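# Move capped bottles from crate to tray, upright

## Task

Take each bottle that still has its cap out of the crate and set it standing upright on the tray, while any bottle without a cap stays in the crate. The crate and tray must end neither tipped nor shifted from where they were. A bottle counts only if it stays put on its own once the robot lets go, and anything the gripper is in contact with at the end must not settle downward by more than about a fingernail's thickness when released. Nothing may be dropped or knocked onto the floor.

## Robot and tools

Robot: a single UR3e arm carrying a Robotiq 2F-85 two-finger gripper, with one camera, cam_wrist (504x504), mounted on the wrist. Its six joints, base outward: shoulder pan, shoulder lift, elbow (0 to 3.142 rad only), wrist 1, wrist 2, wrist 3.

Frames. Result poses use the scene frame: origin on the table top directly under the arm base, +z up, +y to the left when facing along +x, metres. Orientation is a w,x,y,z quaternion. The gripper has its own axes: +z runs out along the fingers, y is the direction the pads close along, and a flat block juts about 9 cm toward gripper +x. end_effector_position is the midpoint between the pads when closed; closed fingertips sit about 19 mm past it (about 6 mm when open), and closing pushes the tips about 13 mm farther out, so leave clearance above surfaces.

execute_actions(actions): a list of up to 15 actions run one after another. Each action is a table of 1 to 15 rows; each row lasts one control step (1/30 s) and, if the table is short, its final row repeats until 15 steps have passed. A row is exactly 9 numbers, each in [-1, 1], ordered dx, dy, dz, rx, ry, rz, position, force_limit, speed. The first six are an offset, not a pose: a displacement of the gripper relative to where it was measured at the start of that action (for the first action, the last pose a result reported), expressed in the gripper's own axes. Every row counts from that same start, not from the row before. Scale: 1.0 equals 0.6 m for dx, dy, dz and 180 degrees for the rotation vector rx, ry, rz. The controller clips each step to within 100 mm and 16 degrees of the measured pose, so big offsets take several actions, and it favours position over orientation. position: +1 fully open (85 mm), about -0.8 pads touching, -1 close until blocked. force_limit: pad force, roughly 20 N at -1, 128 N at 0, 235 N at +1 on a 40 mm part. speed: pad gap rate, roughly 20, 85, 150 mm/s at -1, 0, +1; faster closing squeezes a bit harder. An empty list just reports state and images.

move(target, speed, stop_force, blocking): target is one 9-number row, same layout and scale as above, an offset in gripper axes from the pose in the latest result that shows one; finger numbers apply at once. speed is m/s, 0.002 to 0.5 (default 0.25), rotation capped at twice that in rad/s. The straight path lasts 0.5 to 10 s and ignores obstacles; the hand can lag, drift, or overshoot speed near full stretch. stop_force (5 to 24 N, optional) halts the path when push against the motion rises that much over the starting reading for 2 steps; the hand then backs up 2 steps and holds. Use it with a very low speed for touch-down, don't trust it on moves that rotate, omit it when lifting away from contact, and it cannot be combined with blocking=false or used in the first 0.2 s. blocking=false returns after 0.5 s; then only wait or stop are accepted until the move has ended. Without stop_force the arm is stiff: aiming even slightly into a firm surface can trigger a fault.

wait(seconds): 0 to 10 s, arm holds its last command; returns early when a running move ends. stop(): brakes a running move (fingers keep going). zoom_image(camera, region): camera "cam_wrist", region [x0, y0, x1, y1] in pixels, top-left origin, at most 504x504. read_manual(section): licence texts only. finished_scene(scene): the current scene number; irreversible, and the goal must already hold and keep holding.

Reading results. State gives end_effector_position, end_effector_quat_wxyz, linear and angular velocity, joint positions and torques (torques are noisy, offset, and nonzero in free air). "Hand target" is the pose the controller now drives toward. A "pose unreachable" line means the clearance check altered or blocked the command. HELD in step readings marks steps partly held back. Wrist force and torque are along gripper x y z, pointing from a pressed surface back into the arm, offset up to about 3.5 N, saturating near 30 N. object_status: 0 fingers moving, 1 blocked while opening, 2 blocked while closing (a grip), 3 reached the command or pads met. position_measured is in counts: 3 open, about 78 = 60 mm, 130 = 40 mm, 180 = 20 mm, 230 pads together. Changing position by 0.01 or more is needed before a new force_limit or speed applies; to loosen a grip, open first. The move line reports the ending (done, contact, off_target, moving, held, fault), which limits acted (paced = clipped, held = steps blocked, after which the arm may surge) and distance to target.

To grip: approach with the fingers open, send position -1 and keep it, confirm object_status 2, lift, carry, lower gently onto the tray, open, and back off upward.

Avoid: torque or 150 N force faults (the arm freezes 10 s and drops the rest of the call), joint loads beyond pan/lift 46.9, elbow 24.3, wrists 7.83 N m (held weight counts), motor heat (warning from 70 °C, brakes at 85 °C), dropping or slamming bottles, shoving or tilting the crate or tray, and anything leaving the table. Brief outside tugs on held items can happen; grip firmly enough. Commands lag about 0.17 s, and after big moves the arm may not yet be on target.

Each tool is called after ">>>" by a JSON object that holds its "method" and its "body", one argument or row to a line.

## Session

>>> {"method": "execute_actions", "body": {
  "actions": []
}}

Scene clock: 0.00 s.
end_effector_position=(+0.2321, +0.1729, +0.1230) position_measured=3 object_status=3 end_effector_quat_wxyz=(+0.606, +0.720, +0.219, +0.257) end_effector_velocity=(+0.000, +0.000, +0.000) end_effector_angular_velocity=(+0.001, -0.000, +0.000)
Joint positions: [ 0.922 -1.653  2.366 -2.497 -2.441 -2.684]
Joint velocities: [-0.    -0.001 -0.     0.     0.    -0.   ]
Joint torques (N m, as the arm reports them, + toward a larger angle): no reading
Motor temperatures (°C, as the motors report them): [29 27 29 37 31 41]
Wrist force (N, on the end effector, along its own x y z axes, offset not removed): no reading
Wrist torque (N m, same axes, about the end effector's origin, offset not removed): no reading
Hand target: +0.232, +0.173, +0.123; +0.606, +0.720, +0.219, +0.257

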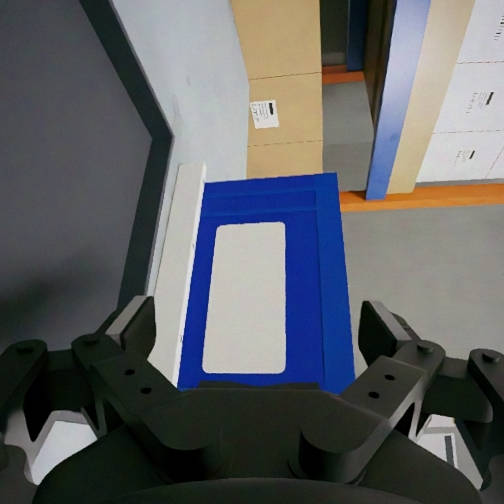

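>>> {"method": "move", "body": {
  "target": [0.026,0.246,-0.033,0.457,0,0,1,-0.5,0],
  "speed": 0.3
}}

Scene clock: 29.77 s.
end_effector_position=(+0.2320, +0.1729, +0.2731) position_measured=3 object_status=3 end_effector_quat_wxyz=(-0.018, +0.941, +0.334, +0.052) end_effector_velocity=(-0.000, +0.000, +0.001) end_effector_angular_velocity=(+0.006, +0.007, +0.002)
Joint positions: [-1.048 -1.713  1.459 -0.527 -1.199 -5.13 ]
Joint velocities: [ 0.003  0.012 -0.009  0.005 -0.002 -0.001]
Joint torques (N m, as the arm reports them, + toward a larger angle): [-5.91  7.32 -8.53 -0.85 -0.88 -0.81]
Motor temperatures (°C, as the motors report them): [29 27 29 37 31 41]
Wrist force (N, on the end effector, along its own x y z axes, offset not removed): [0.3 0.8 -3.3]
Wrist torque (N m, same axes, about the end effector's origin, offset not removed): [0.13 -0.10 0.03]
Hand target: +0.232, +0.173, +0.273; -0.018, +0.941, +0.334, +0.051
Off the commanded pose: 0.000 m, 0 deg.
move: done; limits=paced

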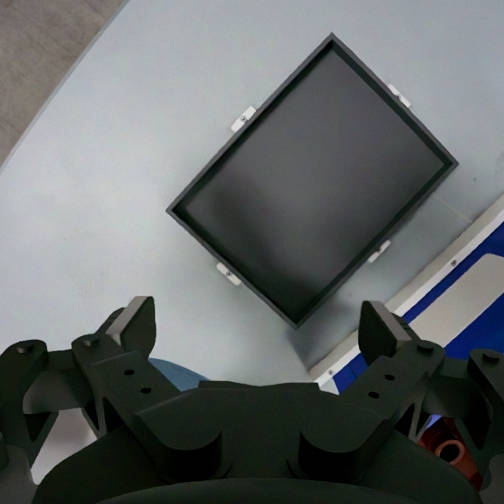

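>>> {"method": "move", "body": {
  "target": [-0.209,0.233,-0.068,-0.012,-0.0335,0.217,1,-0.5,0],
  "speed": 0.2
}}

Scene clock: 40.73 s.
end_effector_position=(+0.2200, -0.0169, +0.3003) position_measured=3 object_status=3 end_effector_quat_wxyz=(+0.001, +1.000, +0.000, +0.000) end_effector_velocity=(-0.000, -0.002, +0.000) end_effector_angular_velocity=(-0.000, +0.002, -0.006)
Joint positions: [-1.17  -1.226  1.401 -0.981 -1.383 -4.525]
Joint velocities: [ 0.     0.007 -0.004 -0.002 -0.002  0.006]
Joint torques (N m, as the arm reports them, + toward a larger angle): [-10.23  -0.83 -10.93  -3.08  -1.03   0.81]
Motor temperatures (°C, as the motors report them): [29 27 29 37 31 41]
Wrist force (N, on the end effector, along its own x y z axes, offset not removed): [0.2 1.5 -3.4]
Wrist torque (N m, same axes, about the end effector's origin, offset not removed): [0.29 -0.04 -0.01]
Hand target: +0.220, -0.017, +0.300; +0.001, +1.000, +0.000, +0.000
Off the commanded pose: 0.000 m, 0 deg.
move: done

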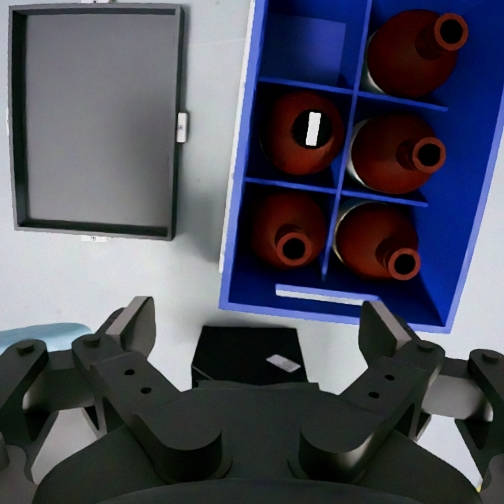

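>>> {"method": "move", "body": {
  "target": [0.1,0.05,0,0,0,0,1,-0.5,0],
  "speed": 0.15
}}

Scene clock: 44.40 s.
end_effector_position=(+0.2799, -0.0468, +0.3003) position_measured=3 object_status=3 end_effector_quat_wxyz=(+0.001, +1.000, +0.000, +0.000) end_effector_velocity=(+0.002, -0.001, +0.000) end_effector_angular_velocity=(+0.003, +0.003, -0.000)
Joint positions: [-1.04  -0.975  1.125 -0.979 -1.293 -4.427]
Joint velocities: [ 0.004  0.013 -0.017  0.006  0.001  0.002]
Joint torques (N m, as the arm reports them, + toward a larger angle): [ -7.54  -5.18 -10.66  -0.99   1.16   0.95]
Motor temperatures (°C, as the motors report them): [29 27 30 37 31 41]
Wrist force (N, on the end effector, along its own x y z axes, offset not removed): [0.4 0.7 -2.8]
Wrist torque (N m, same axes, about the end effector's origin, offset not removed): [0.14 -0.13 0.00]
Hand target: +0.280, -0.047, +0.300; +0.001, +1.000, +0.000, +0.000
Off the commanded pose: 0.000 m, 0 deg.
move: done

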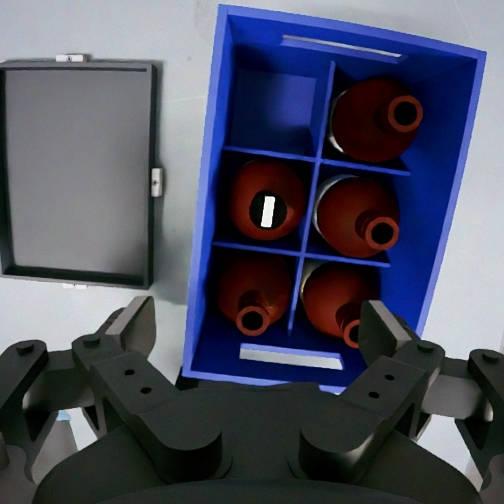

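>>> {"method": "move", "body": {
  "target": [0.037,0.014,0.075,0,0,0.5,0.3,-0.5,0],
  "speed": 0.35
}}

Scene clock: 60.37 s.
end_effector_position=(+0.3021, -0.0553, +0.2554) position_measured=91 object_status=3 end_effector_quat_wxyz=(+0.000, +0.708, -0.707, +0.001) end_effector_velocity=(+0.000, -0.000, -0.000) end_effector_angular_velocity=(-0.000, +0.001, -0.009)
Joint positions: [-0.964 -0.956  1.282 -1.172 -1.242 -2.798]
Joint velocities: [ 0.001  0.     0.001 -0.002 -0.     0.009]
Joint torques (N m, as the arm reports them, + toward a larger angle): [ -8.59 -10.35  -7.17  -3.05   0.91   0.73]
Motor temperatures (°C, as the motors report them): [29 27 30 37 31 41]
Wrist force (N, on the end effector, along its own x y z axes, offset not removed): [0.9 1.5 -2.3]
Wrist torque (N m, same axes, about the end effector's origin, offset not removed): [0.25 -0.19 -0.02]
Hand target: +0.302, -0.055, +0.255; +0.000, +0.707, -0.707, +0.001
Off the commanded pose: 0.000 m, 0 deg.
move: done

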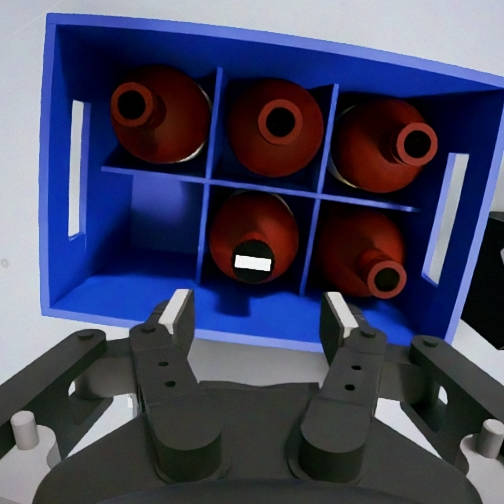

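>>> {"method": "move", "body": {
  "target": [0,-0.004,0.09,0,0,0,0.3,-0.5,0],
  "speed": 0.1
}}

Scene clock: 63.87 s.
end_effector_position=(+0.3045, -0.0554, +0.2015) position_measured=91 object_status=3 end_effector_quat_wxyz=(+0.000, +0.708, -0.707, +0.001) end_effector_velocity=(+0.000, -0.000, -0.002) end_effector_angular_velocity=(-0.002, -0.001, -0.000)
Joint positions: [-0.912 -0.986  1.535 -1.409 -1.208 -2.757]
Joint velocities: [ 0.002 -0.001  0.01  -0.011  0.001  0.002]
Joint torques (N m, as the arm reports them, + toward a larger angle): [ -8.26 -10.92  -7.84  -3.09   1.28   0.78]
Motor temperatures (°C, as the motors report them): [29 27 30 37 31 41]
Wrist force (N, on the end effector, along its own x y z axes, offset not removed): [1.4 1.2 -2.4]
Wrist torque (N m, same axes, about the end effector's origin, offset not removed): [0.20 -0.27 -0.01]
Hand target: +0.304, -0.055, +0.201; +0.000, +0.708, -0.707, +0.001
Off the commanded pose: 0.000 m, 0 deg.
move: done

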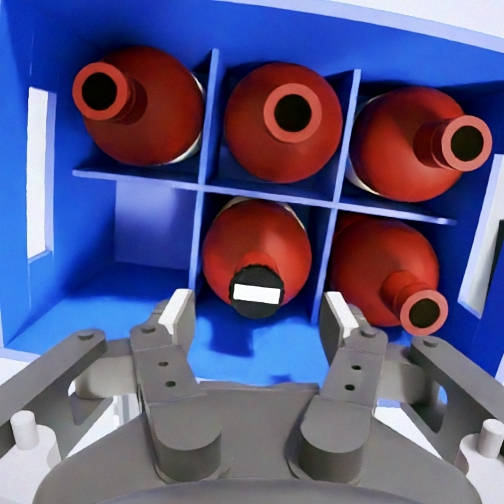

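>>> {"method": "move", "body": {
  "target": [0.004,0,0.055,0,0,0,0.3,-0.5,0],
  "speed": 0.06
}}

Scene clock: 70.30 s.
end_effector_position=(+0.3044, -0.0579, +0.1687) position_measured=91 object_status=3 end_effector_quat_wxyz=(+0.000, +0.708, -0.707, +0.001) end_effector_velocity=(+0.000, -0.000, -0.002) end_effector_angular_velocity=(+0.000, -0.000, -0.000)
Joint positions: [-0.883 -0.975  1.663 -1.557 -1.189 -2.732]
Joint velocities: [ 0.001  0.001  0.007 -0.009  0.001  0.001]
Joint torques (N m, as the arm reports them, + toward a larger angle): [-7.79 -6.51 -7.46 -3.07  1.    0.77]
Motor temperatures (°C, as the motors report them): [29 27 30 37 31 41]
Wrist force (N, on the end effector, along its own x y z axes, offset not removed): [-0.2 1.4 -2.7]
Wrist torque (N m, same axes, about the end effector's origin, offset not removed): [0.19 -0.03 0.02]
Hand target: +0.304, -0.058, +0.169; +0.000, +0.708, -0.707, +0.001
Off the commanded pose: 0.000 m, 0 deg.
move: done

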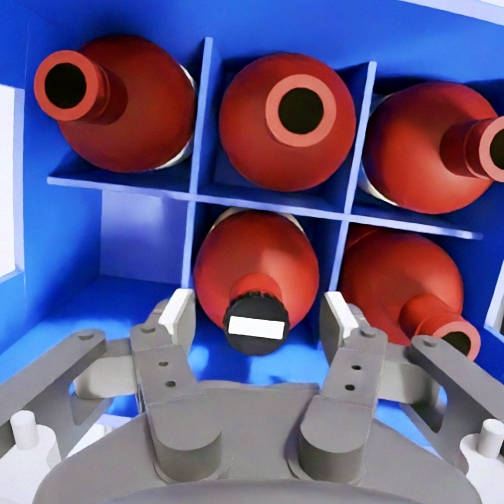

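>>> {"method": "move", "body": {
  "target": [0,0,0.031,0,0,0,0.3,-0.5,0],
  "speed": 0.05
}}

>>> {"method": "move", "body": {
  "target": [0,0,0,0,0,0,-1,-0.5,-0.3]
}}

Scene clock: 74.57 s.
end_effector_position=(+0.3044, -0.0579, +0.1502) position_measured=91 object_status=3 end_effector_quat_wxyz=(+0.000, +0.708, -0.707, +0.001) end_effector_velocity=(+0.000, -0.000, -0.002) end_effector_angular_velocity=(-0.000, -0.001, +0.000)
Joint positions: [-0.864 -0.965  1.73  -1.639 -1.177 -2.717]
Joint velocities: [ 0.002  0.001  0.006 -0.008  0.002  0.001]
Joint torques (N m, as the arm reports them, + toward a larger angle): [-8.22 -6.43 -7.02 -3.12  0.99  0.89]
Motor temperatures (°C, as the motors report them): [29 27 30 37 31 41]
Wrist force (N, on the end effector, along its own x y z axes, offset not removed): [0.7 0.8 -2.2]
Wrist torque (N m, same axes, about the end effector's origin, offset not removed): [0.16 -0.15 -0.03]
Hand target: +0.304, -0.058, +0.150; +0.000, +0.708, -0.707, +0.001
Off the commanded pose: 0.000 m, 0 deg.
move: done

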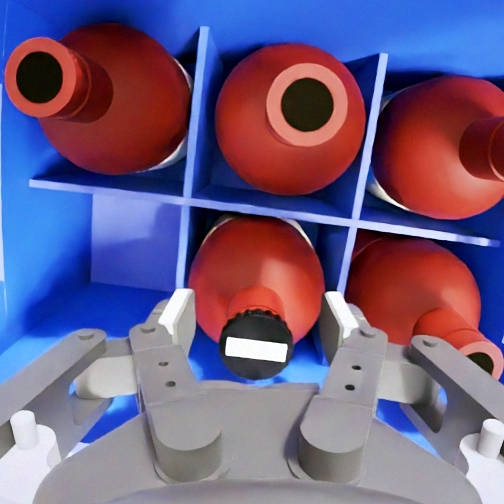

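Scene clock: 75.27 s.
end_effector_position=(+0.3045, -0.0579, +0.1502) position_measured=165 object_status=0 end_effector_quat_wxyz=(+0.000, +0.708, -0.707, +0.001) end_effector_velocity=(+0.000, +0.000, -0.000) end_effector_angular_velocity=(+0.001, -0.000, -0.000)
Joint positions: [-0.864 -0.965  1.73  -1.639 -1.177 -2.717]
Joint velocities: [ 0.     0.    -0.     0.     0.001 -0.   ]
Joint torques (N m, as the arm reports them, + toward a larger angle): [-11.1   -8.58  -9.25  -0.43   0.49  -0.62]
Motor temperatures (°C, as the motors report them): [29 27 30 37 31 41]
Wrist force (N, on the end effector, along its own x y z axes, offset not removed): [-0.1 -0.5 -7.7]
Wrist torque (N m, same axes, about the end effector's origin, offset not removed): [0.14 -0.13 0.00]
Hand target: +0.304, -0.058, +0.150; +0.000, +0.708, -0.707, +0.001
Off the commanded pose: 0.000 m, 0 deg.
move: done

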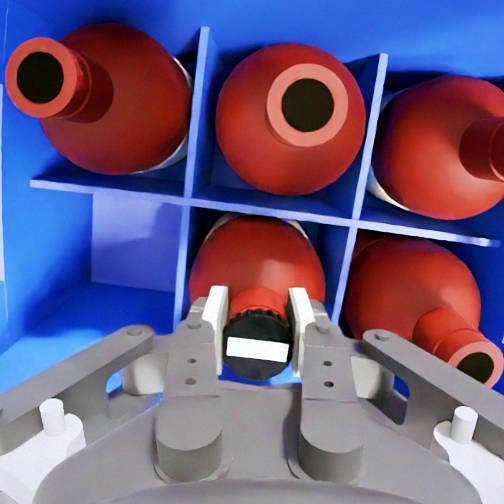

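>>> {"method": "move", "body": {
  "target": [0,0,-0.3,0,0,0,-1,-0.5,-0.3],
  "speed": 0.12
}}

Scene clock: 80.80 s.
end_effector_position=(+0.3044, -0.0574, +0.3301) position_measured=165 object_status=2 end_effector_quat_wxyz=(+0.000, +0.708, -0.707, +0.001) end_effector_velocity=(+0.001, -0.000, +0.001) end_effector_angular_velocity=(+0.005, +0.007, +0.002)
Joint positions: [-1.014 -0.778  0.721 -0.778 -1.275 -2.837]
Joint velocities: [ 0.003  0.022 -0.042  0.027 -0.003 -0.001]
Joint torques (N m, as the arm reports them, + toward a larger angle): [ -9.11  -8.04 -10.64  -1.41  -1.1   -0.81]
Motor temperatures (°C, as the motors report them): [29 27 30 37 31 41]
Wrist force (N, on the end effector, along its own x y z axes, offset not removed): [0.4 1.0 3.4]
Wrist torque (N m, same axes, about the end effector's origin, offset not removed): [0.19 -0.09 -0.01]
Hand target: +0.304, -0.057, +0.330; +0.000, +0.708, -0.707, +0.001
Off the commanded pose: 0.000 m, 0 deg.
move: done

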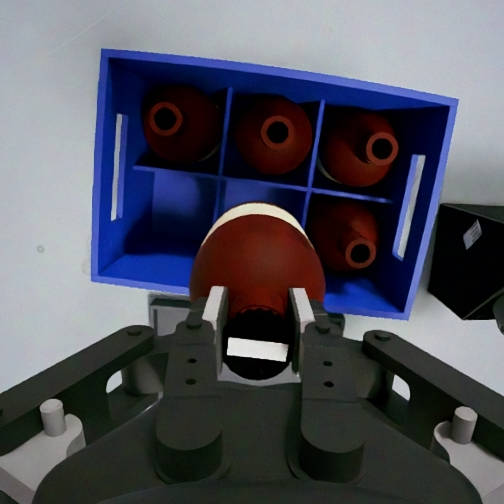

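>>> {"method": "move", "body": {
  "target": [-0.345,-0.02,-0.008,0,0,0,-1,-0.5,-0.3],
  "speed": 0.15
}}

>>> {"method": "move", "body": {
  "target": [0,0,0.27,0,0,0,-1,-0.5,-0.3],
  "speed": 0.15
}}

Scene clock: 89.43 s.
end_effector_position=(+0.3162, +0.1494, +0.3342) position_measured=165 object_status=2 end_effector_quat_wxyz=(+0.000, +0.708, -0.707, +0.001) end_effector_velocity=(+0.000, +0.002, +0.000) end_effector_angular_velocity=(+0.001, +0.003, -0.000)
Joint positions: [-0.812 -1.113  0.572 -0.352 -1.144 -2.673]
Joint velocities: [ 0.004  0.009 -0.024  0.015  0.     0.003]
Joint torques (N m, as the arm reports them, + toward a larger angle): [-9.52 -0.34 -7.2  -1.25  1.21  0.94]
Motor temperatures (°C, as the motors report them): [29 27 30 37 31 41]
Wrist force (N, on the end effector, along its own x y z axes, offset not removed): [0.5 1.1 3.6]
Wrist torque (N m, same axes, about the end effector's origin, offset not removed): [0.22 0.01 0.01]
Hand target: +0.316, +0.150, +0.334; +0.000, +0.708, -0.707, +0.001
Off the commanded pose: 0.000 m, 0 deg.
move: done

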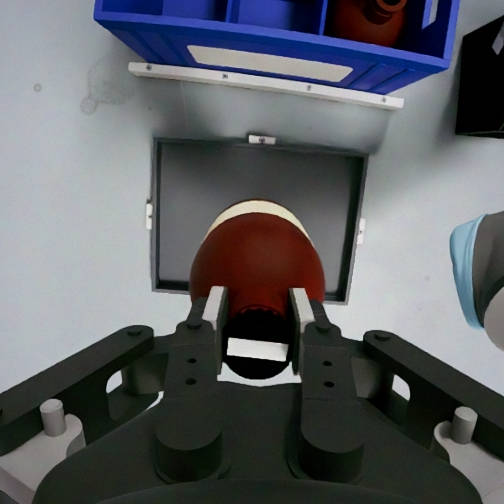

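Scene clock: 91.03 s.
end_effector_position=(+0.3163, +0.1489, +0.1723) position_measured=165 object_status=2 end_effector_quat_wxyz=(+0.000, +0.707, -0.707, +0.001) end_effector_velocity=(+0.000, -0.000, -0.001) end_effector_angular_velocity=(-0.002, -0.002, -0.001)
Joint positions: [-0.578 -1.482  1.653 -1.167 -1.006 -2.457]
Joint velocities: [ 0.002 -0.002  0.009 -0.011  0.002  0.005]
Joint torques (N m, as the arm reports them, + toward a larger angle): [-8.18 -6.31 -7.43 -3.36  1.02  0.85]
Motor temperatures (°C, as the motors report them): [29 27 30 37 31 41]
Wrist force (N, on the end effector, along its own x y z axes, offset not removed): [0.6 0.2 2.6]
Wrist torque (N m, same axes, about the end effector's origin, offset not removed): [0.03 -0.09 -0.01]
Hand target: +0.316, +0.149, +0.172; +0.000, +0.707, -0.707, +0.001
Off the commanded pose: 0.000 m, 0 deg.
move: done

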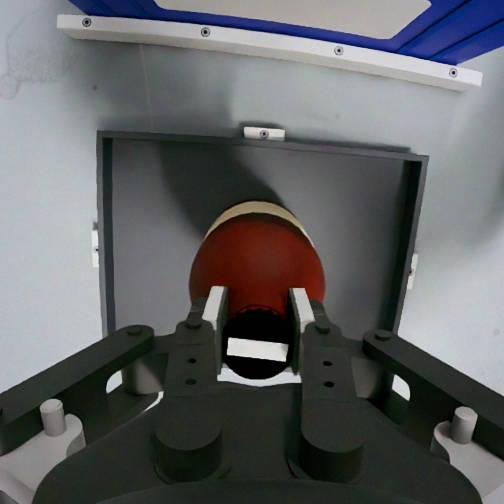

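>>> {"method": "move", "body": {
  "target": [0,0,0.025,0,0,0,-1,-0.5,-0.3],
  "speed": 0.04
}}

>>> {"method": "move", "body": {
  "target": [0,0,0.04,0,0,0,-1,-0.5,-0.3],
  "speed": 0.005,
  "stop_force": 6
}}

Scene clock: 94.20 s.
end_effector_position=(+0.3163, +0.1488, +0.1575) position_measured=165 object_status=2 end_effector_quat_wxyz=(+0.000, +0.707, -0.707, +0.001) end_effector_velocity=(+0.000, +0.000, -0.001) end_effector_angular_velocity=(+0.000, -0.001, -0.000)
Joint positions: [-0.551 -1.488  1.715 -1.238 -0.992 -2.43 ]
Joint velocities: [ 0.002 -0.001  0.006 -0.007  0.002  0.003]
Joint torques (N m, as the arm reports them, + toward a larger angle): [-8.76 -6.68 -7.53 -3.5   1.09  0.85]
Motor temperatures (°C, as the motors report them): [29 27 30 37 31 41]
Wrist force (N, on the end effector, along its own x y z axes, offset not removed): [0.2 0.2 3.3]
Wrist torque (N m, same axes, about the end effector's origin, offset not removed): [0.05 -0.05 0.00]
Hand target: +0.316, +0.149, +0.157; +0.000, +0.707, -0.707, +0.001
Off the commanded pose: 0.000 m, 0 deg.
move: done

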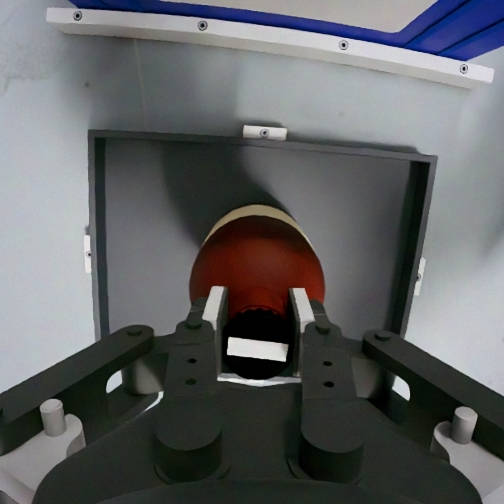

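Scene clock: 96.63 s.
end_effector_position=(+0.3163, +0.1489, +0.1471) position_measured=165 object_status=2 end_effector_quat_wxyz=(+0.000, +0.708, -0.707, +0.001) end_effector_velocity=(-0.000, +0.001, +0.001) end_effector_angular_velocity=(+0.002, +0.000, +0.000)
Joint positions: [-0.532 -1.49   1.757 -1.288 -0.981 -2.411]
Joint velocities: [-0.002  0.    -0.005  0.009  0.    -0.004]
Joint torques (N m, as the arm reports them, + toward a larger angle): [-11.8   -1.63  -9.41  -0.47  -0.6   -0.87]
Motor temperatures (°C, as the motors report them): [29 27 30 37 31 41]
Wrist force (N, on the end effector, along its own x y z axes, offset not removed): [-0.9 1.5 -7.9]
Wrist torque (N m, same axes, about the end effector's origin, offset not removed): [0.15 -0.05 0.04]
Hand target: +0.316, +0.149, +0.147; +0.000, +0.707, -0.707, +0.001
Off the commanded pose: 0.014 m, 0 deg.
move: contact

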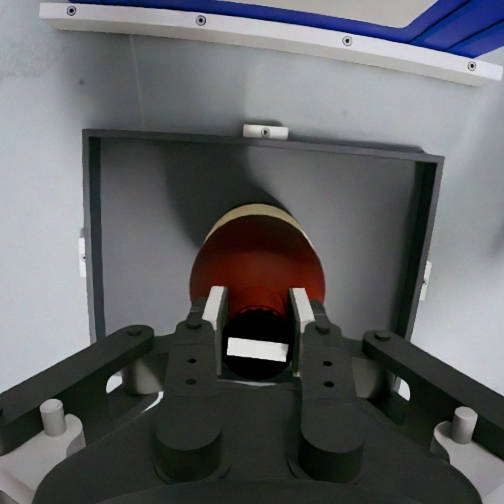

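>>> {"method": "move", "body": {
  "target": [0,0,0,0,0,0,0.5,-0.5,0]
}}

>>> {"method": "move", "body": {
  "target": [0,0,-0.15,0,0,0,0.5,-0.5,0],
  "speed": 0.2
}}

Scene clock: 99.43 s.
end_effector_position=(+0.3163, +0.1489, +0.1471) position_measured=66 object_status=0 end_effector_quat_wxyz=(+0.000, +0.708, -0.707, +0.001) end_effector_velocity=(-0.000, +0.000, +0.000) end_effector_angular_velocity=(-0.001, +0.000, +0.001)
Joint positions: [-0.532 -1.49   1.757 -1.288 -0.981 -2.411]
Joint velocities: [ 0.    -0.001  0.    -0.    -0.     0.   ]
Joint torques (N m, as the arm reports them, + toward a larger angle): [-7.39 -5.62 -6.34 -2.86  1.07  0.84]
Motor temperatures (°C, as the motors report them): [29 27 30 37 31 41]
Wrist force (N, on the end effector, along its own x y z axes, offset not removed): [0.8 1.6 -2.7]
Wrist torque (N m, same axes, about the end effector's origin, offset not removed): [0.28 -0.14 0.02]
Hand target: +0.316, +0.149, +0.147; +0.000, +0.708, -0.707, +0.001
Off the commanded pose: 0.000 m, 0 deg.
move: done

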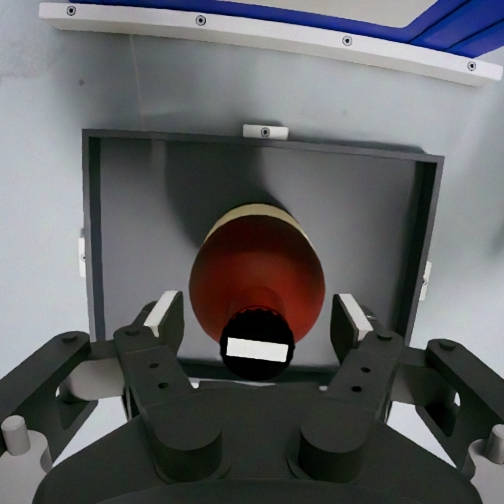

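Scene clock: 100.43 s.
end_effector_position=(+0.3162, +0.1492, +0.2370) position_measured=66 object_status=3 end_effector_quat_wxyz=(+0.000, +0.708, -0.707, +0.001) end_effector_velocity=(+0.000, +0.000, +0.001) end_effector_angular_velocity=(+0.002, +0.004, +0.000)
Joint positions: [-0.683 -1.409  1.337 -0.872 -1.065 -2.558]
Joint velocities: [-0.     0.008 -0.015  0.011 -0.002 -0.003]
Joint torques (N m, as the arm reports them, + toward a larger angle): [-12.99   0.13  -9.67  -0.71  -1.04  -1.06]
Motor temperatures (°C, as the motors report them): [29 27 30 37 31 41]
Wrist force (N, on the end effector, along its own x y z axes, offset not removed): [0.1 1.1 -2.7]
Wrist torque (N m, same axes, about the end effector's origin, offset not removed): [0.16 -0.04 0.02]
Hand target: +0.316, +0.149, +0.237; +0.000, +0.708, -0.707, +0.001
Off the commanded pose: 0.000 m, 0 deg.
move: done

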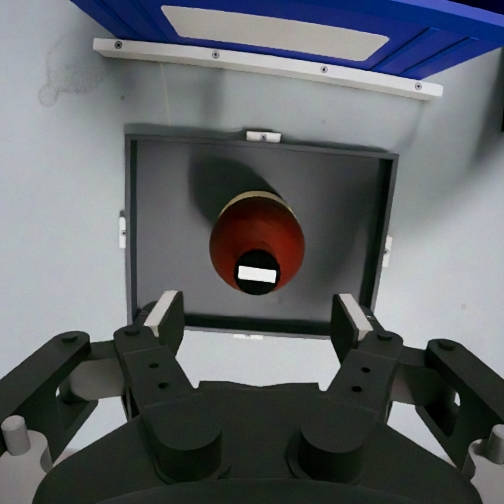

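>>> {"method": "finished_scene", "body": {
  "scene": 1
}}

The scene is finished: the task was done.


## Next scene

The same job, from a new start.

>>> {"method": "execute_actions", "body": {
  "actions": []
}}

Scene clock: 0.00 s.
end_effector_position=(+0.2065, +0.0676, +0.3921) position_measured=3 object_status=3 end_effector_quat_wxyz=(+0.034, +0.980, -0.195, -0.023) end_effector_velocity=(+0.000, +0.000, -0.000) end_effector_angular_velocity=(+0.000, +0.000, +0.000)
Joint positions: [-1.161 -1.159  0.669 -0.361 -1.446  2.165]
Joint velocities: [ 0. -0.  0. -0.  0. -0.]
Joint torques (N m, as the arm reports them, + toward a larger angle): no reading
Motor temperatures (°C, as the motors report them): [29 27 30 37 31 41]
Wrist force (N, on the end effector, along its own x y z axes, offset not removed): no reading
Wrist torque (N m, same axes, about the end effector's origin, offset not removed): no reading
Hand target: +0.207, +0.068, +0.392; +0.034, +0.980, -0.195, -0.023

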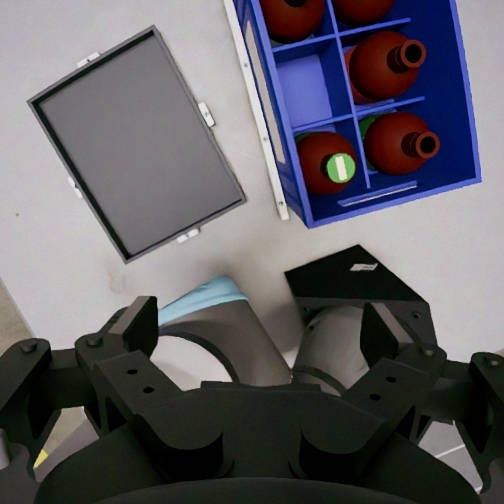

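>>> {"method": "move", "body": {
  "target": [0.23,0.125,0.157,0.027,-0.005,0.374,0.3,-0.5,0],
  "speed": 0.3
}}

Scene clock: 12.57 s.
end_effector_position=(+0.2996, -0.0600, +0.2997) position_measured=91 object_status=3 end_effector_quat_wxyz=(+0.001, +0.708, -0.706, +0.000) end_effector_velocity=(+0.001, -0.001, -0.001) end_effector_angular_velocity=(-0.001, -0.001, -0.008)
Joint positions: [-1.005 -0.872  1.    -0.963 -1.271  3.451]
Joint velocities: [ 0.001  0.003  0.    -0.004  0.001  0.009]
Joint torques (N m, as the arm reports them, + toward a larger angle): [-8.81 -6.17 -6.96 -3.19  1.    0.78]
Motor temperatures (°C, as the motors report them): [29 27 30 37 31 41]
Wrist force (N, on the end effector, along its own x y z axes, offset not removed): [0.4 0.7 -2.8]
Wrist torque (N m, same axes, about the end effector's origin, offset not removed): [0.12 -0.07 -0.04]
Hand target: +0.300, -0.060, +0.300; +0.001, +0.708, -0.706, +0.000
Off the commanded pose: 0.000 m, 0 deg.
move: done

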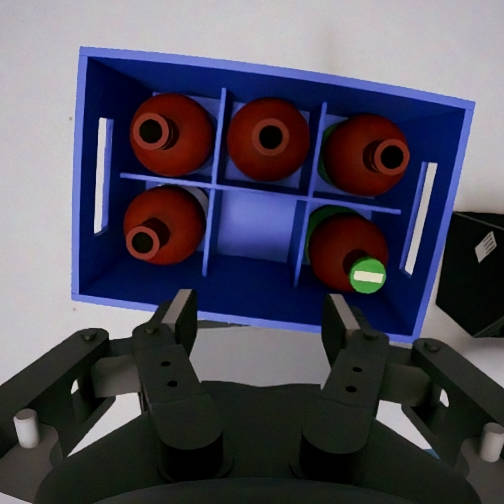

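>>> {"method": "move", "body": {
  "target": [-0.026,0.141,0.155,0,0,0,0.1,-0.5,0],
  "speed": 0.2
}}

Scene clock: 20.60 s.
end_effector_position=(+0.2150, -0.0449, +0.2069) position_measured=117 object_status=3 end_effector_quat_wxyz=(+0.001, +0.708, -0.706, -0.000) end_effector_velocity=(-0.001, -0.000, -0.001) end_effector_angular_velocity=(-0.005, -0.006, +0.000)
Joint positions: [-1.145 -1.248  1.875 -1.435 -1.367  3.345]
Joint velocities: [-0.008 -0.013  0.02  -0.012 -0.    -0.005]
Joint torques (N m, as the arm reports them, + toward a larger angle): [-10.71  -7.72  -8.18  -3.26  -0.95  -0.75]
Motor temperatures (°C, as the motors report them): [29 27 30 37 31 41]
Wrist force (N, on the end effector, along its own x y z axes, offset not removed): [0.5 1.5 -2.7]
Wrist torque (N m, same axes, about the end effector's origin, offset not removed): [0.26 -0.16 0.00]
Hand target: +0.215, -0.045, +0.207; +0.001, +0.708, -0.706, +0.000
Off the commanded pose: 0.000 m, 0 deg.
move: done

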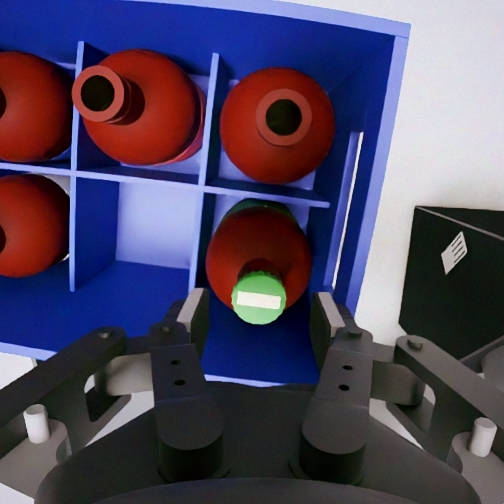

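>>> {"method": "move", "body": {
  "target": [-0.005,0,0.063,0,0,0,0.1,-0.5,0],
  "speed": 0.08
}}

Scene clock: 24.27 s.
end_effector_position=(+0.2149, -0.0419, +0.1693) position_measured=117 object_status=3 end_effector_quat_wxyz=(+0.001, +0.708, -0.706, -0.000) end_effector_velocity=(+0.000, -0.000, -0.002) end_effector_angular_velocity=(+0.000, -0.001, -0.001)
Joint positions: [-1.116 -1.257  2.041 -1.597 -1.347  3.366]
Joint velocities: [ 0.001  0.002  0.007 -0.009  0.001  0.001]
Joint torques (N m, as the arm reports them, + toward a larger angle): [-6.35 -1.83 -7.97 -3.14  0.95  0.8 ]
Motor temperatures (°C, as the motors report them): [29 27 30 37 31 41]
Wrist force (N, on the end effector, along its own x y z axes, offset not removed): [-0.2 1.2 -2.5]
Wrist torque (N m, same axes, about the end effector's origin, offset not removed): [0.25 -0.02 -0.01]
Hand target: +0.215, -0.042, +0.169; +0.001, +0.708, -0.706, -0.000
Off the commanded pose: 0.000 m, 0 deg.
move: done

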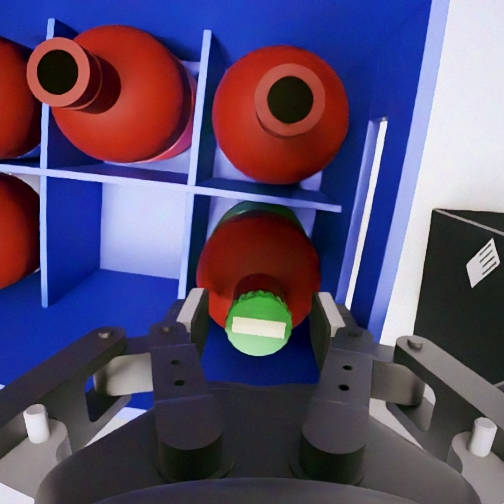

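Matches scene 1's alignment.

>>> {"method": "move", "body": {
  "target": [0,0,0.029,0,0,0,0.1,-0.5,0],
  "speed": 0.02,
  "stop_force": 6
}}

Scene clock: 27.50 s.
end_effector_position=(+0.2149, -0.0419, +0.1520) position_measured=117 object_status=3 end_effector_quat_wxyz=(+0.001, +0.708, -0.706, -0.000) end_effector_velocity=(+0.000, -0.000, -0.001) end_effector_angular_velocity=(-0.001, -0.000, +0.000)
Joint positions: [-1.102 -1.246  2.11  -1.679 -1.338  3.376]
Joint velocities: [ 0.001  0.     0.005 -0.007  0.001  0.001]
Joint torques (N m, as the arm reports them, + toward a larger angle): [-6.14 -1.59 -8.18 -3.21  1.01  0.95]
Motor temperatures (°C, as the motors report them): [29 27 30 37 31 41]
Wrist force (N, on the end effector, along its own x y z axes, offset not removed): [1.3 1.2 -2.9]
Wrist torque (N m, same axes, about the end effector's origin, offset not removed): [0.22 -0.30 -0.06]
Hand target: +0.215, -0.042, +0.152; +0.001, +0.708, -0.706, -0.000
Off the commanded pose: 0.000 m, 0 deg.
move: done

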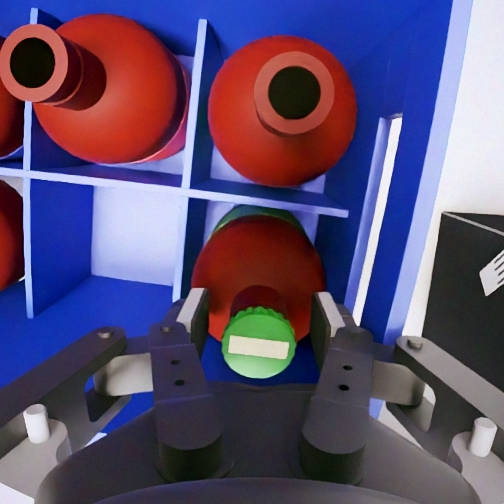

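>>> {"method": "move", "body": {
  "target": [0,0,0,0,0,0,-1,-0.5,-0.3]
}}

>>> {"method": "move", "body": {
  "target": [0,0,-0.305,0,0,0,-1,-0.5,-0.3],
  "speed": 0.15
}}

Scene clock: 31.13 s.
end_effector_position=(+0.2149, -0.0419, +0.1519) position_measured=165 object_status=2 end_effector_quat_wxyz=(+0.001, +0.708, -0.706, -0.000) end_effector_velocity=(+0.000, -0.000, +0.000) end_effector_angular_velocity=(-0.000, -0.001, -0.000)
Joint positions: [-1.102 -1.246  2.11  -1.679 -1.337  3.376]
Joint velocities: [-0.    -0.001 -0.     0.     0.     0.   ]
Joint torques (N m, as the arm reports them, + toward a larger angle): [ -9.61  -6.08 -10.63  -0.46  -0.38  -0.68]
Motor temperatures (°C, as the motors report them): [29 27 30 37 31 41]
Wrist force (N, on the end effector, along its own x y z axes, offset not removed): [0.6 0.6 -6.3]
Wrist torque (N m, same axes, about the end effector's origin, offset not removed): [0.29 -0.16 -0.04]
Hand target: +0.215, -0.042, +0.152; +0.001, +0.708, -0.706, -0.000
Off the commanded pose: 0.000 m, 0 deg.
move: done

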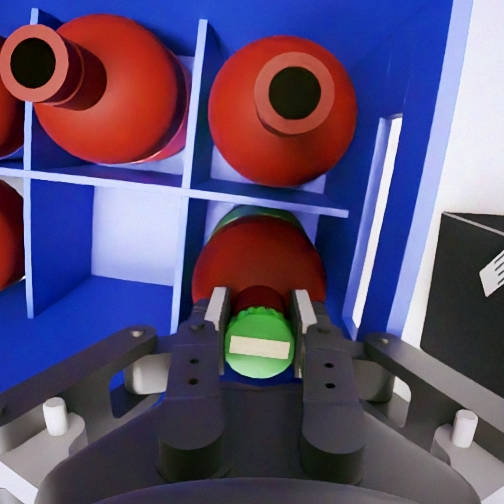

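Scene clock: 32.87 s.
end_effector_position=(+0.2153, -0.0416, +0.3348) position_measured=165 object_status=2 end_effector_quat_wxyz=(+0.001, +0.708, -0.706, +0.000) end_effector_velocity=(+0.000, -0.000, +0.002) end_effector_angular_velocity=(+0.005, +0.004, +0.001)
Joint positions: [-1.209 -1.082  1.156 -0.874 -1.411  3.298]
Joint velocities: [ 0.002  0.013 -0.023  0.015 -0.002  0.   ]
Joint torques (N m, as the arm reports them, + toward a larger angle): [ -6.89  -3.01 -10.75  -1.37  -0.98  -0.68]
Motor temperatures (°C, as the motors report them): [29 27 30 37 31 41]
Wrist force (N, on the end effector, along its own x y z axes, offset not removed): [1.2 0.8 3.0]
Wrist torque (N m, same axes, about the end effector's origin, offset not removed): [0.15 -0.21 0.03]
Hand target: +0.215, -0.042, +0.335; +0.001, +0.708, -0.706, -0.000
Off the commanded pose: 0.000 m, 0 deg.
move: done

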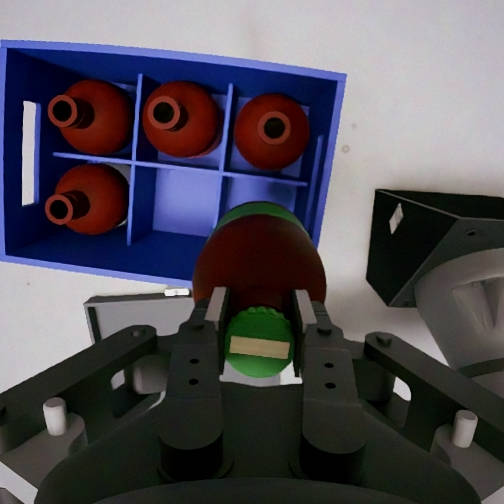

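>>> {"method": "move", "body": {
  "target": [-0.32,-0.145,0,0,0,0,-1,-0.5,-0.3],
  "speed": 0.18
}}

>>> {"method": "move", "body": {
  "target": [0,0,0.295,0,0,0,-1,-0.5,-0.3],
  "speed": 0.15
}}

Scene clock: 38.47 s.
end_effector_position=(+0.3015, +0.1506, +0.3341) position_measured=166 object_status=2 end_effector_quat_wxyz=(+0.001, +0.708, -0.706, +0.000) end_effector_velocity=(+0.001, +0.002, +0.001) end_effector_angular_velocity=(+0.002, +0.005, -0.000)
Joint positions: [-0.844 -1.182  0.67  -0.369 -1.165  3.581]
Joint velocities: [ 0.006  0.015 -0.03   0.017  0.     0.004]
Joint torques (N m, as the arm reports them, + toward a larger angle): [-9.86  1.05 -7.22 -1.38  0.9   0.89]
Motor temperatures (°C, as the motors report them): [29 27 30 37 31 41]
Wrist force (N, on the end effector, along its own x y z axes, offset not removed): [0.8 0.2 2.6]
Wrist torque (N m, same axes, about the end effector's origin, offset not removed): [0.06 -0.15 -0.04]
Hand target: +0.302, +0.151, +0.334; +0.001, +0.708, -0.706, -0.000
Off the commanded pose: 0.000 m, 0 deg.
move: done

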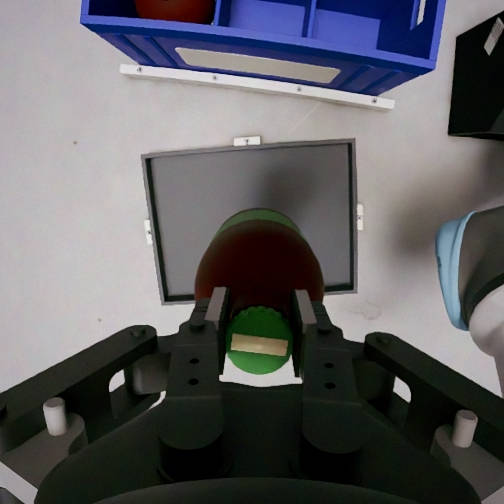

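Scene clock: 40.17 s.
end_effector_position=(+0.3012, +0.1502, +0.1572) position_measured=166 object_status=2 end_effector_quat_wxyz=(+0.001, +0.708, -0.706, -0.000) end_effector_velocity=(+0.001, -0.000, -0.002) end_effector_angular_velocity=(-0.000, -0.002, -0.001)
Joint positions: [-0.58  -1.549  1.771 -1.214 -1.009  3.82 ]
Joint velocities: [ 0.003 -0.001  0.009 -0.011  0.004  0.005]
Joint torques (N m, as the arm reports them, + toward a larger angle): [-8.06 -4.8  -7.71 -3.32  0.91  0.81]
Motor temperatures (°C, as the motors report them): [29 27 30 37 31 41]
Wrist force (N, on the end effector, along its own x y z axes, offset not removed): [0.8 1.1 2.6]
Wrist torque (N m, same axes, about the end effector's origin, offset not removed): [0.22 -0.12 0.00]
Hand target: +0.301, +0.150, +0.157; +0.001, +0.708, -0.706, +0.000
Off the commanded pose: 0.000 m, 0 deg.
move: done

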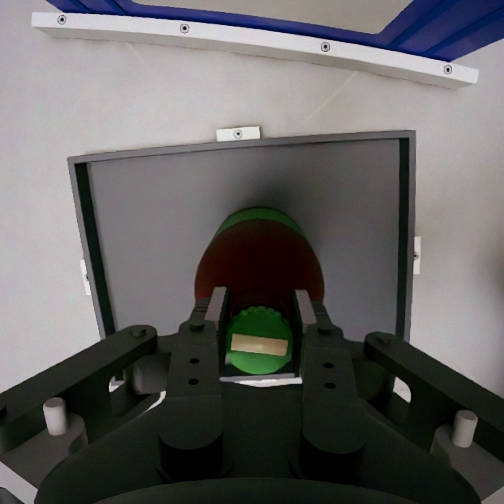

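Slight slip or tilt, still held; touch down slowly.

>>> {"method": "move", "body": {
  "target": [0,0,0.035,0,0,0,-1,-0.5,-0.3],
  "speed": 0.005,
  "stop_force": 6
}}

>>> {"method": "move", "body": {
  "target": [0,0,0,0,0,0,0.4,-0.5,-0.3]
}}

>>> {"method": "move", "body": {
  "target": [0,0,-0.13,0,0,0,0.4,-0.5,-0.3],
  "speed": 0.2
}}

Scene clock: 47.27 s.
end_effector_position=(+0.3013, +0.1503, +0.1559) position_measured=166 object_status=2 end_effector_quat_wxyz=(+0.001, +0.708, -0.706, +0.000) end_effector_velocity=(-0.000, +0.001, +0.001) end_effector_angular_velocity=(+0.003, -0.000, -0.000)
Joint positions: [-0.578 -1.55   1.777 -1.221 -1.007  3.823]
Joint velocities: [-0.003  0.001 -0.006  0.009  0.001 -0.004]
Joint torques (N m, as the arm reports them, + toward a larger angle): [-12.17   1.38  -9.14  -0.57  -1.11  -0.67]
Motor temperatures (°C, as the motors report them): [29 27 30 37 31 41]
Wrist force (N, on the end effector, along its own x y z axes, offset not removed): [-0.6 1.1 -8.1]
Wrist torque (N m, same axes, about the end effector's origin, offset not removed): [0.01 -0.30 0.05]
Hand target: +0.301, +0.150, +0.156; +0.001, +0.708, -0.706, +0.000
Off the commanded pose: 0.020 m, 0 deg.
move: contact

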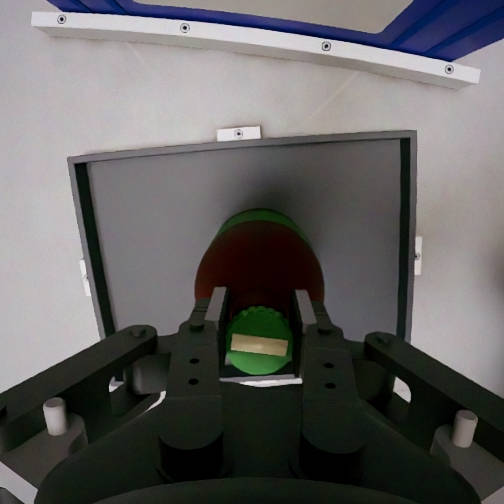

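Scene clock: 48.13 s.
end_effector_position=(+0.3013, +0.1502, +0.1559) position_measured=78 object_status=0 end_effector_quat_wxyz=(+0.001, +0.708, -0.706, +0.000) end_effector_velocity=(+0.000, -0.000, -0.000) end_effector_angular_velocity=(+0.001, +0.000, -0.000)
Joint positions: [-0.578 -1.55   1.777 -1.221 -1.007  3.823]
Joint velocities: [-0.     0.001  0.     0.     0.    -0.   ]
Joint torques (N m, as the arm reports them, + toward a larger angle): [-6.67 -2.1  -6.49 -2.99  0.82  0.8 ]
Motor temperatures (°C, as the motors report them): [29 27 30 37 31 41]
Wrist force (N, on the end effector, along its own x y z axes, offset not removed): [0.9 1.1 -2.6]
Wrist torque (N m, same axes, about the end effector's origin, offset not removed): [0.18 -0.20 0.01]
Hand target: +0.301, +0.150, +0.156; +0.001, +0.708, -0.706, +0.000
Off the commanded pose: 0.000 m, 0 deg.
move: done

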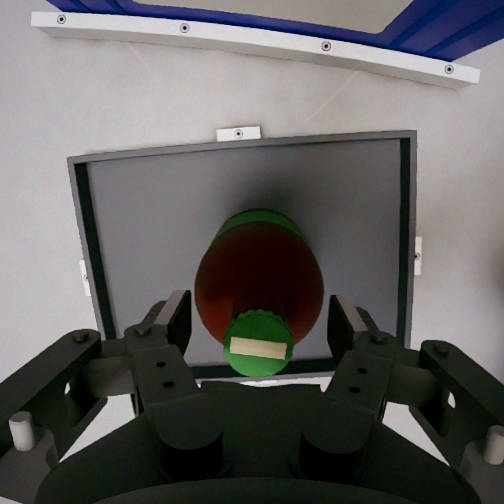

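Scene clock: 49.10 s.
end_effector_position=(+0.3014, +0.1504, +0.2338) position_measured=78 object_status=3 end_effector_quat_wxyz=(+0.001, +0.708, -0.706, +0.000) end_effector_velocity=(+0.000, +0.000, +0.002) end_effector_angular_velocity=(+0.001, +0.002, +0.001)
Joint positions: [-0.711 -1.471  1.411 -0.87  -1.083  3.697]
Joint velocities: [-0.001  0.006 -0.013  0.01  -0.002 -0.003]
Joint torques (N m, as the arm reports them, + toward a larger angle): [-12.28   0.75  -9.02  -0.71  -0.89  -0.87]
Motor temperatures (°C, as the motors report them): [29 27 30 37 31 41]
Wrist force (N, on the end effector, along its own x y z axes, offset not removed): [0.7 1.1 -2.4]
Wrist torque (N m, same axes, about the end effector's origin, offset not removed): [0.17 -0.19 -0.03]
Hand target: +0.301, +0.150, +0.234; +0.001, +0.708, -0.706, +0.000
Off the commanded pose: 0.000 m, 0 deg.
move: done

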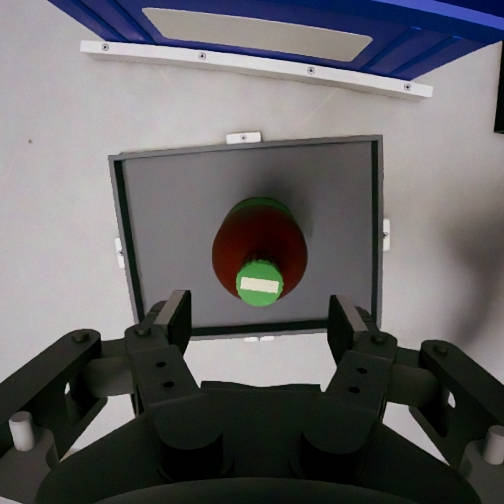

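>>> {"method": "finished_scene", "body": {
  "scene": 2
}}

The scene is finished: the task was done.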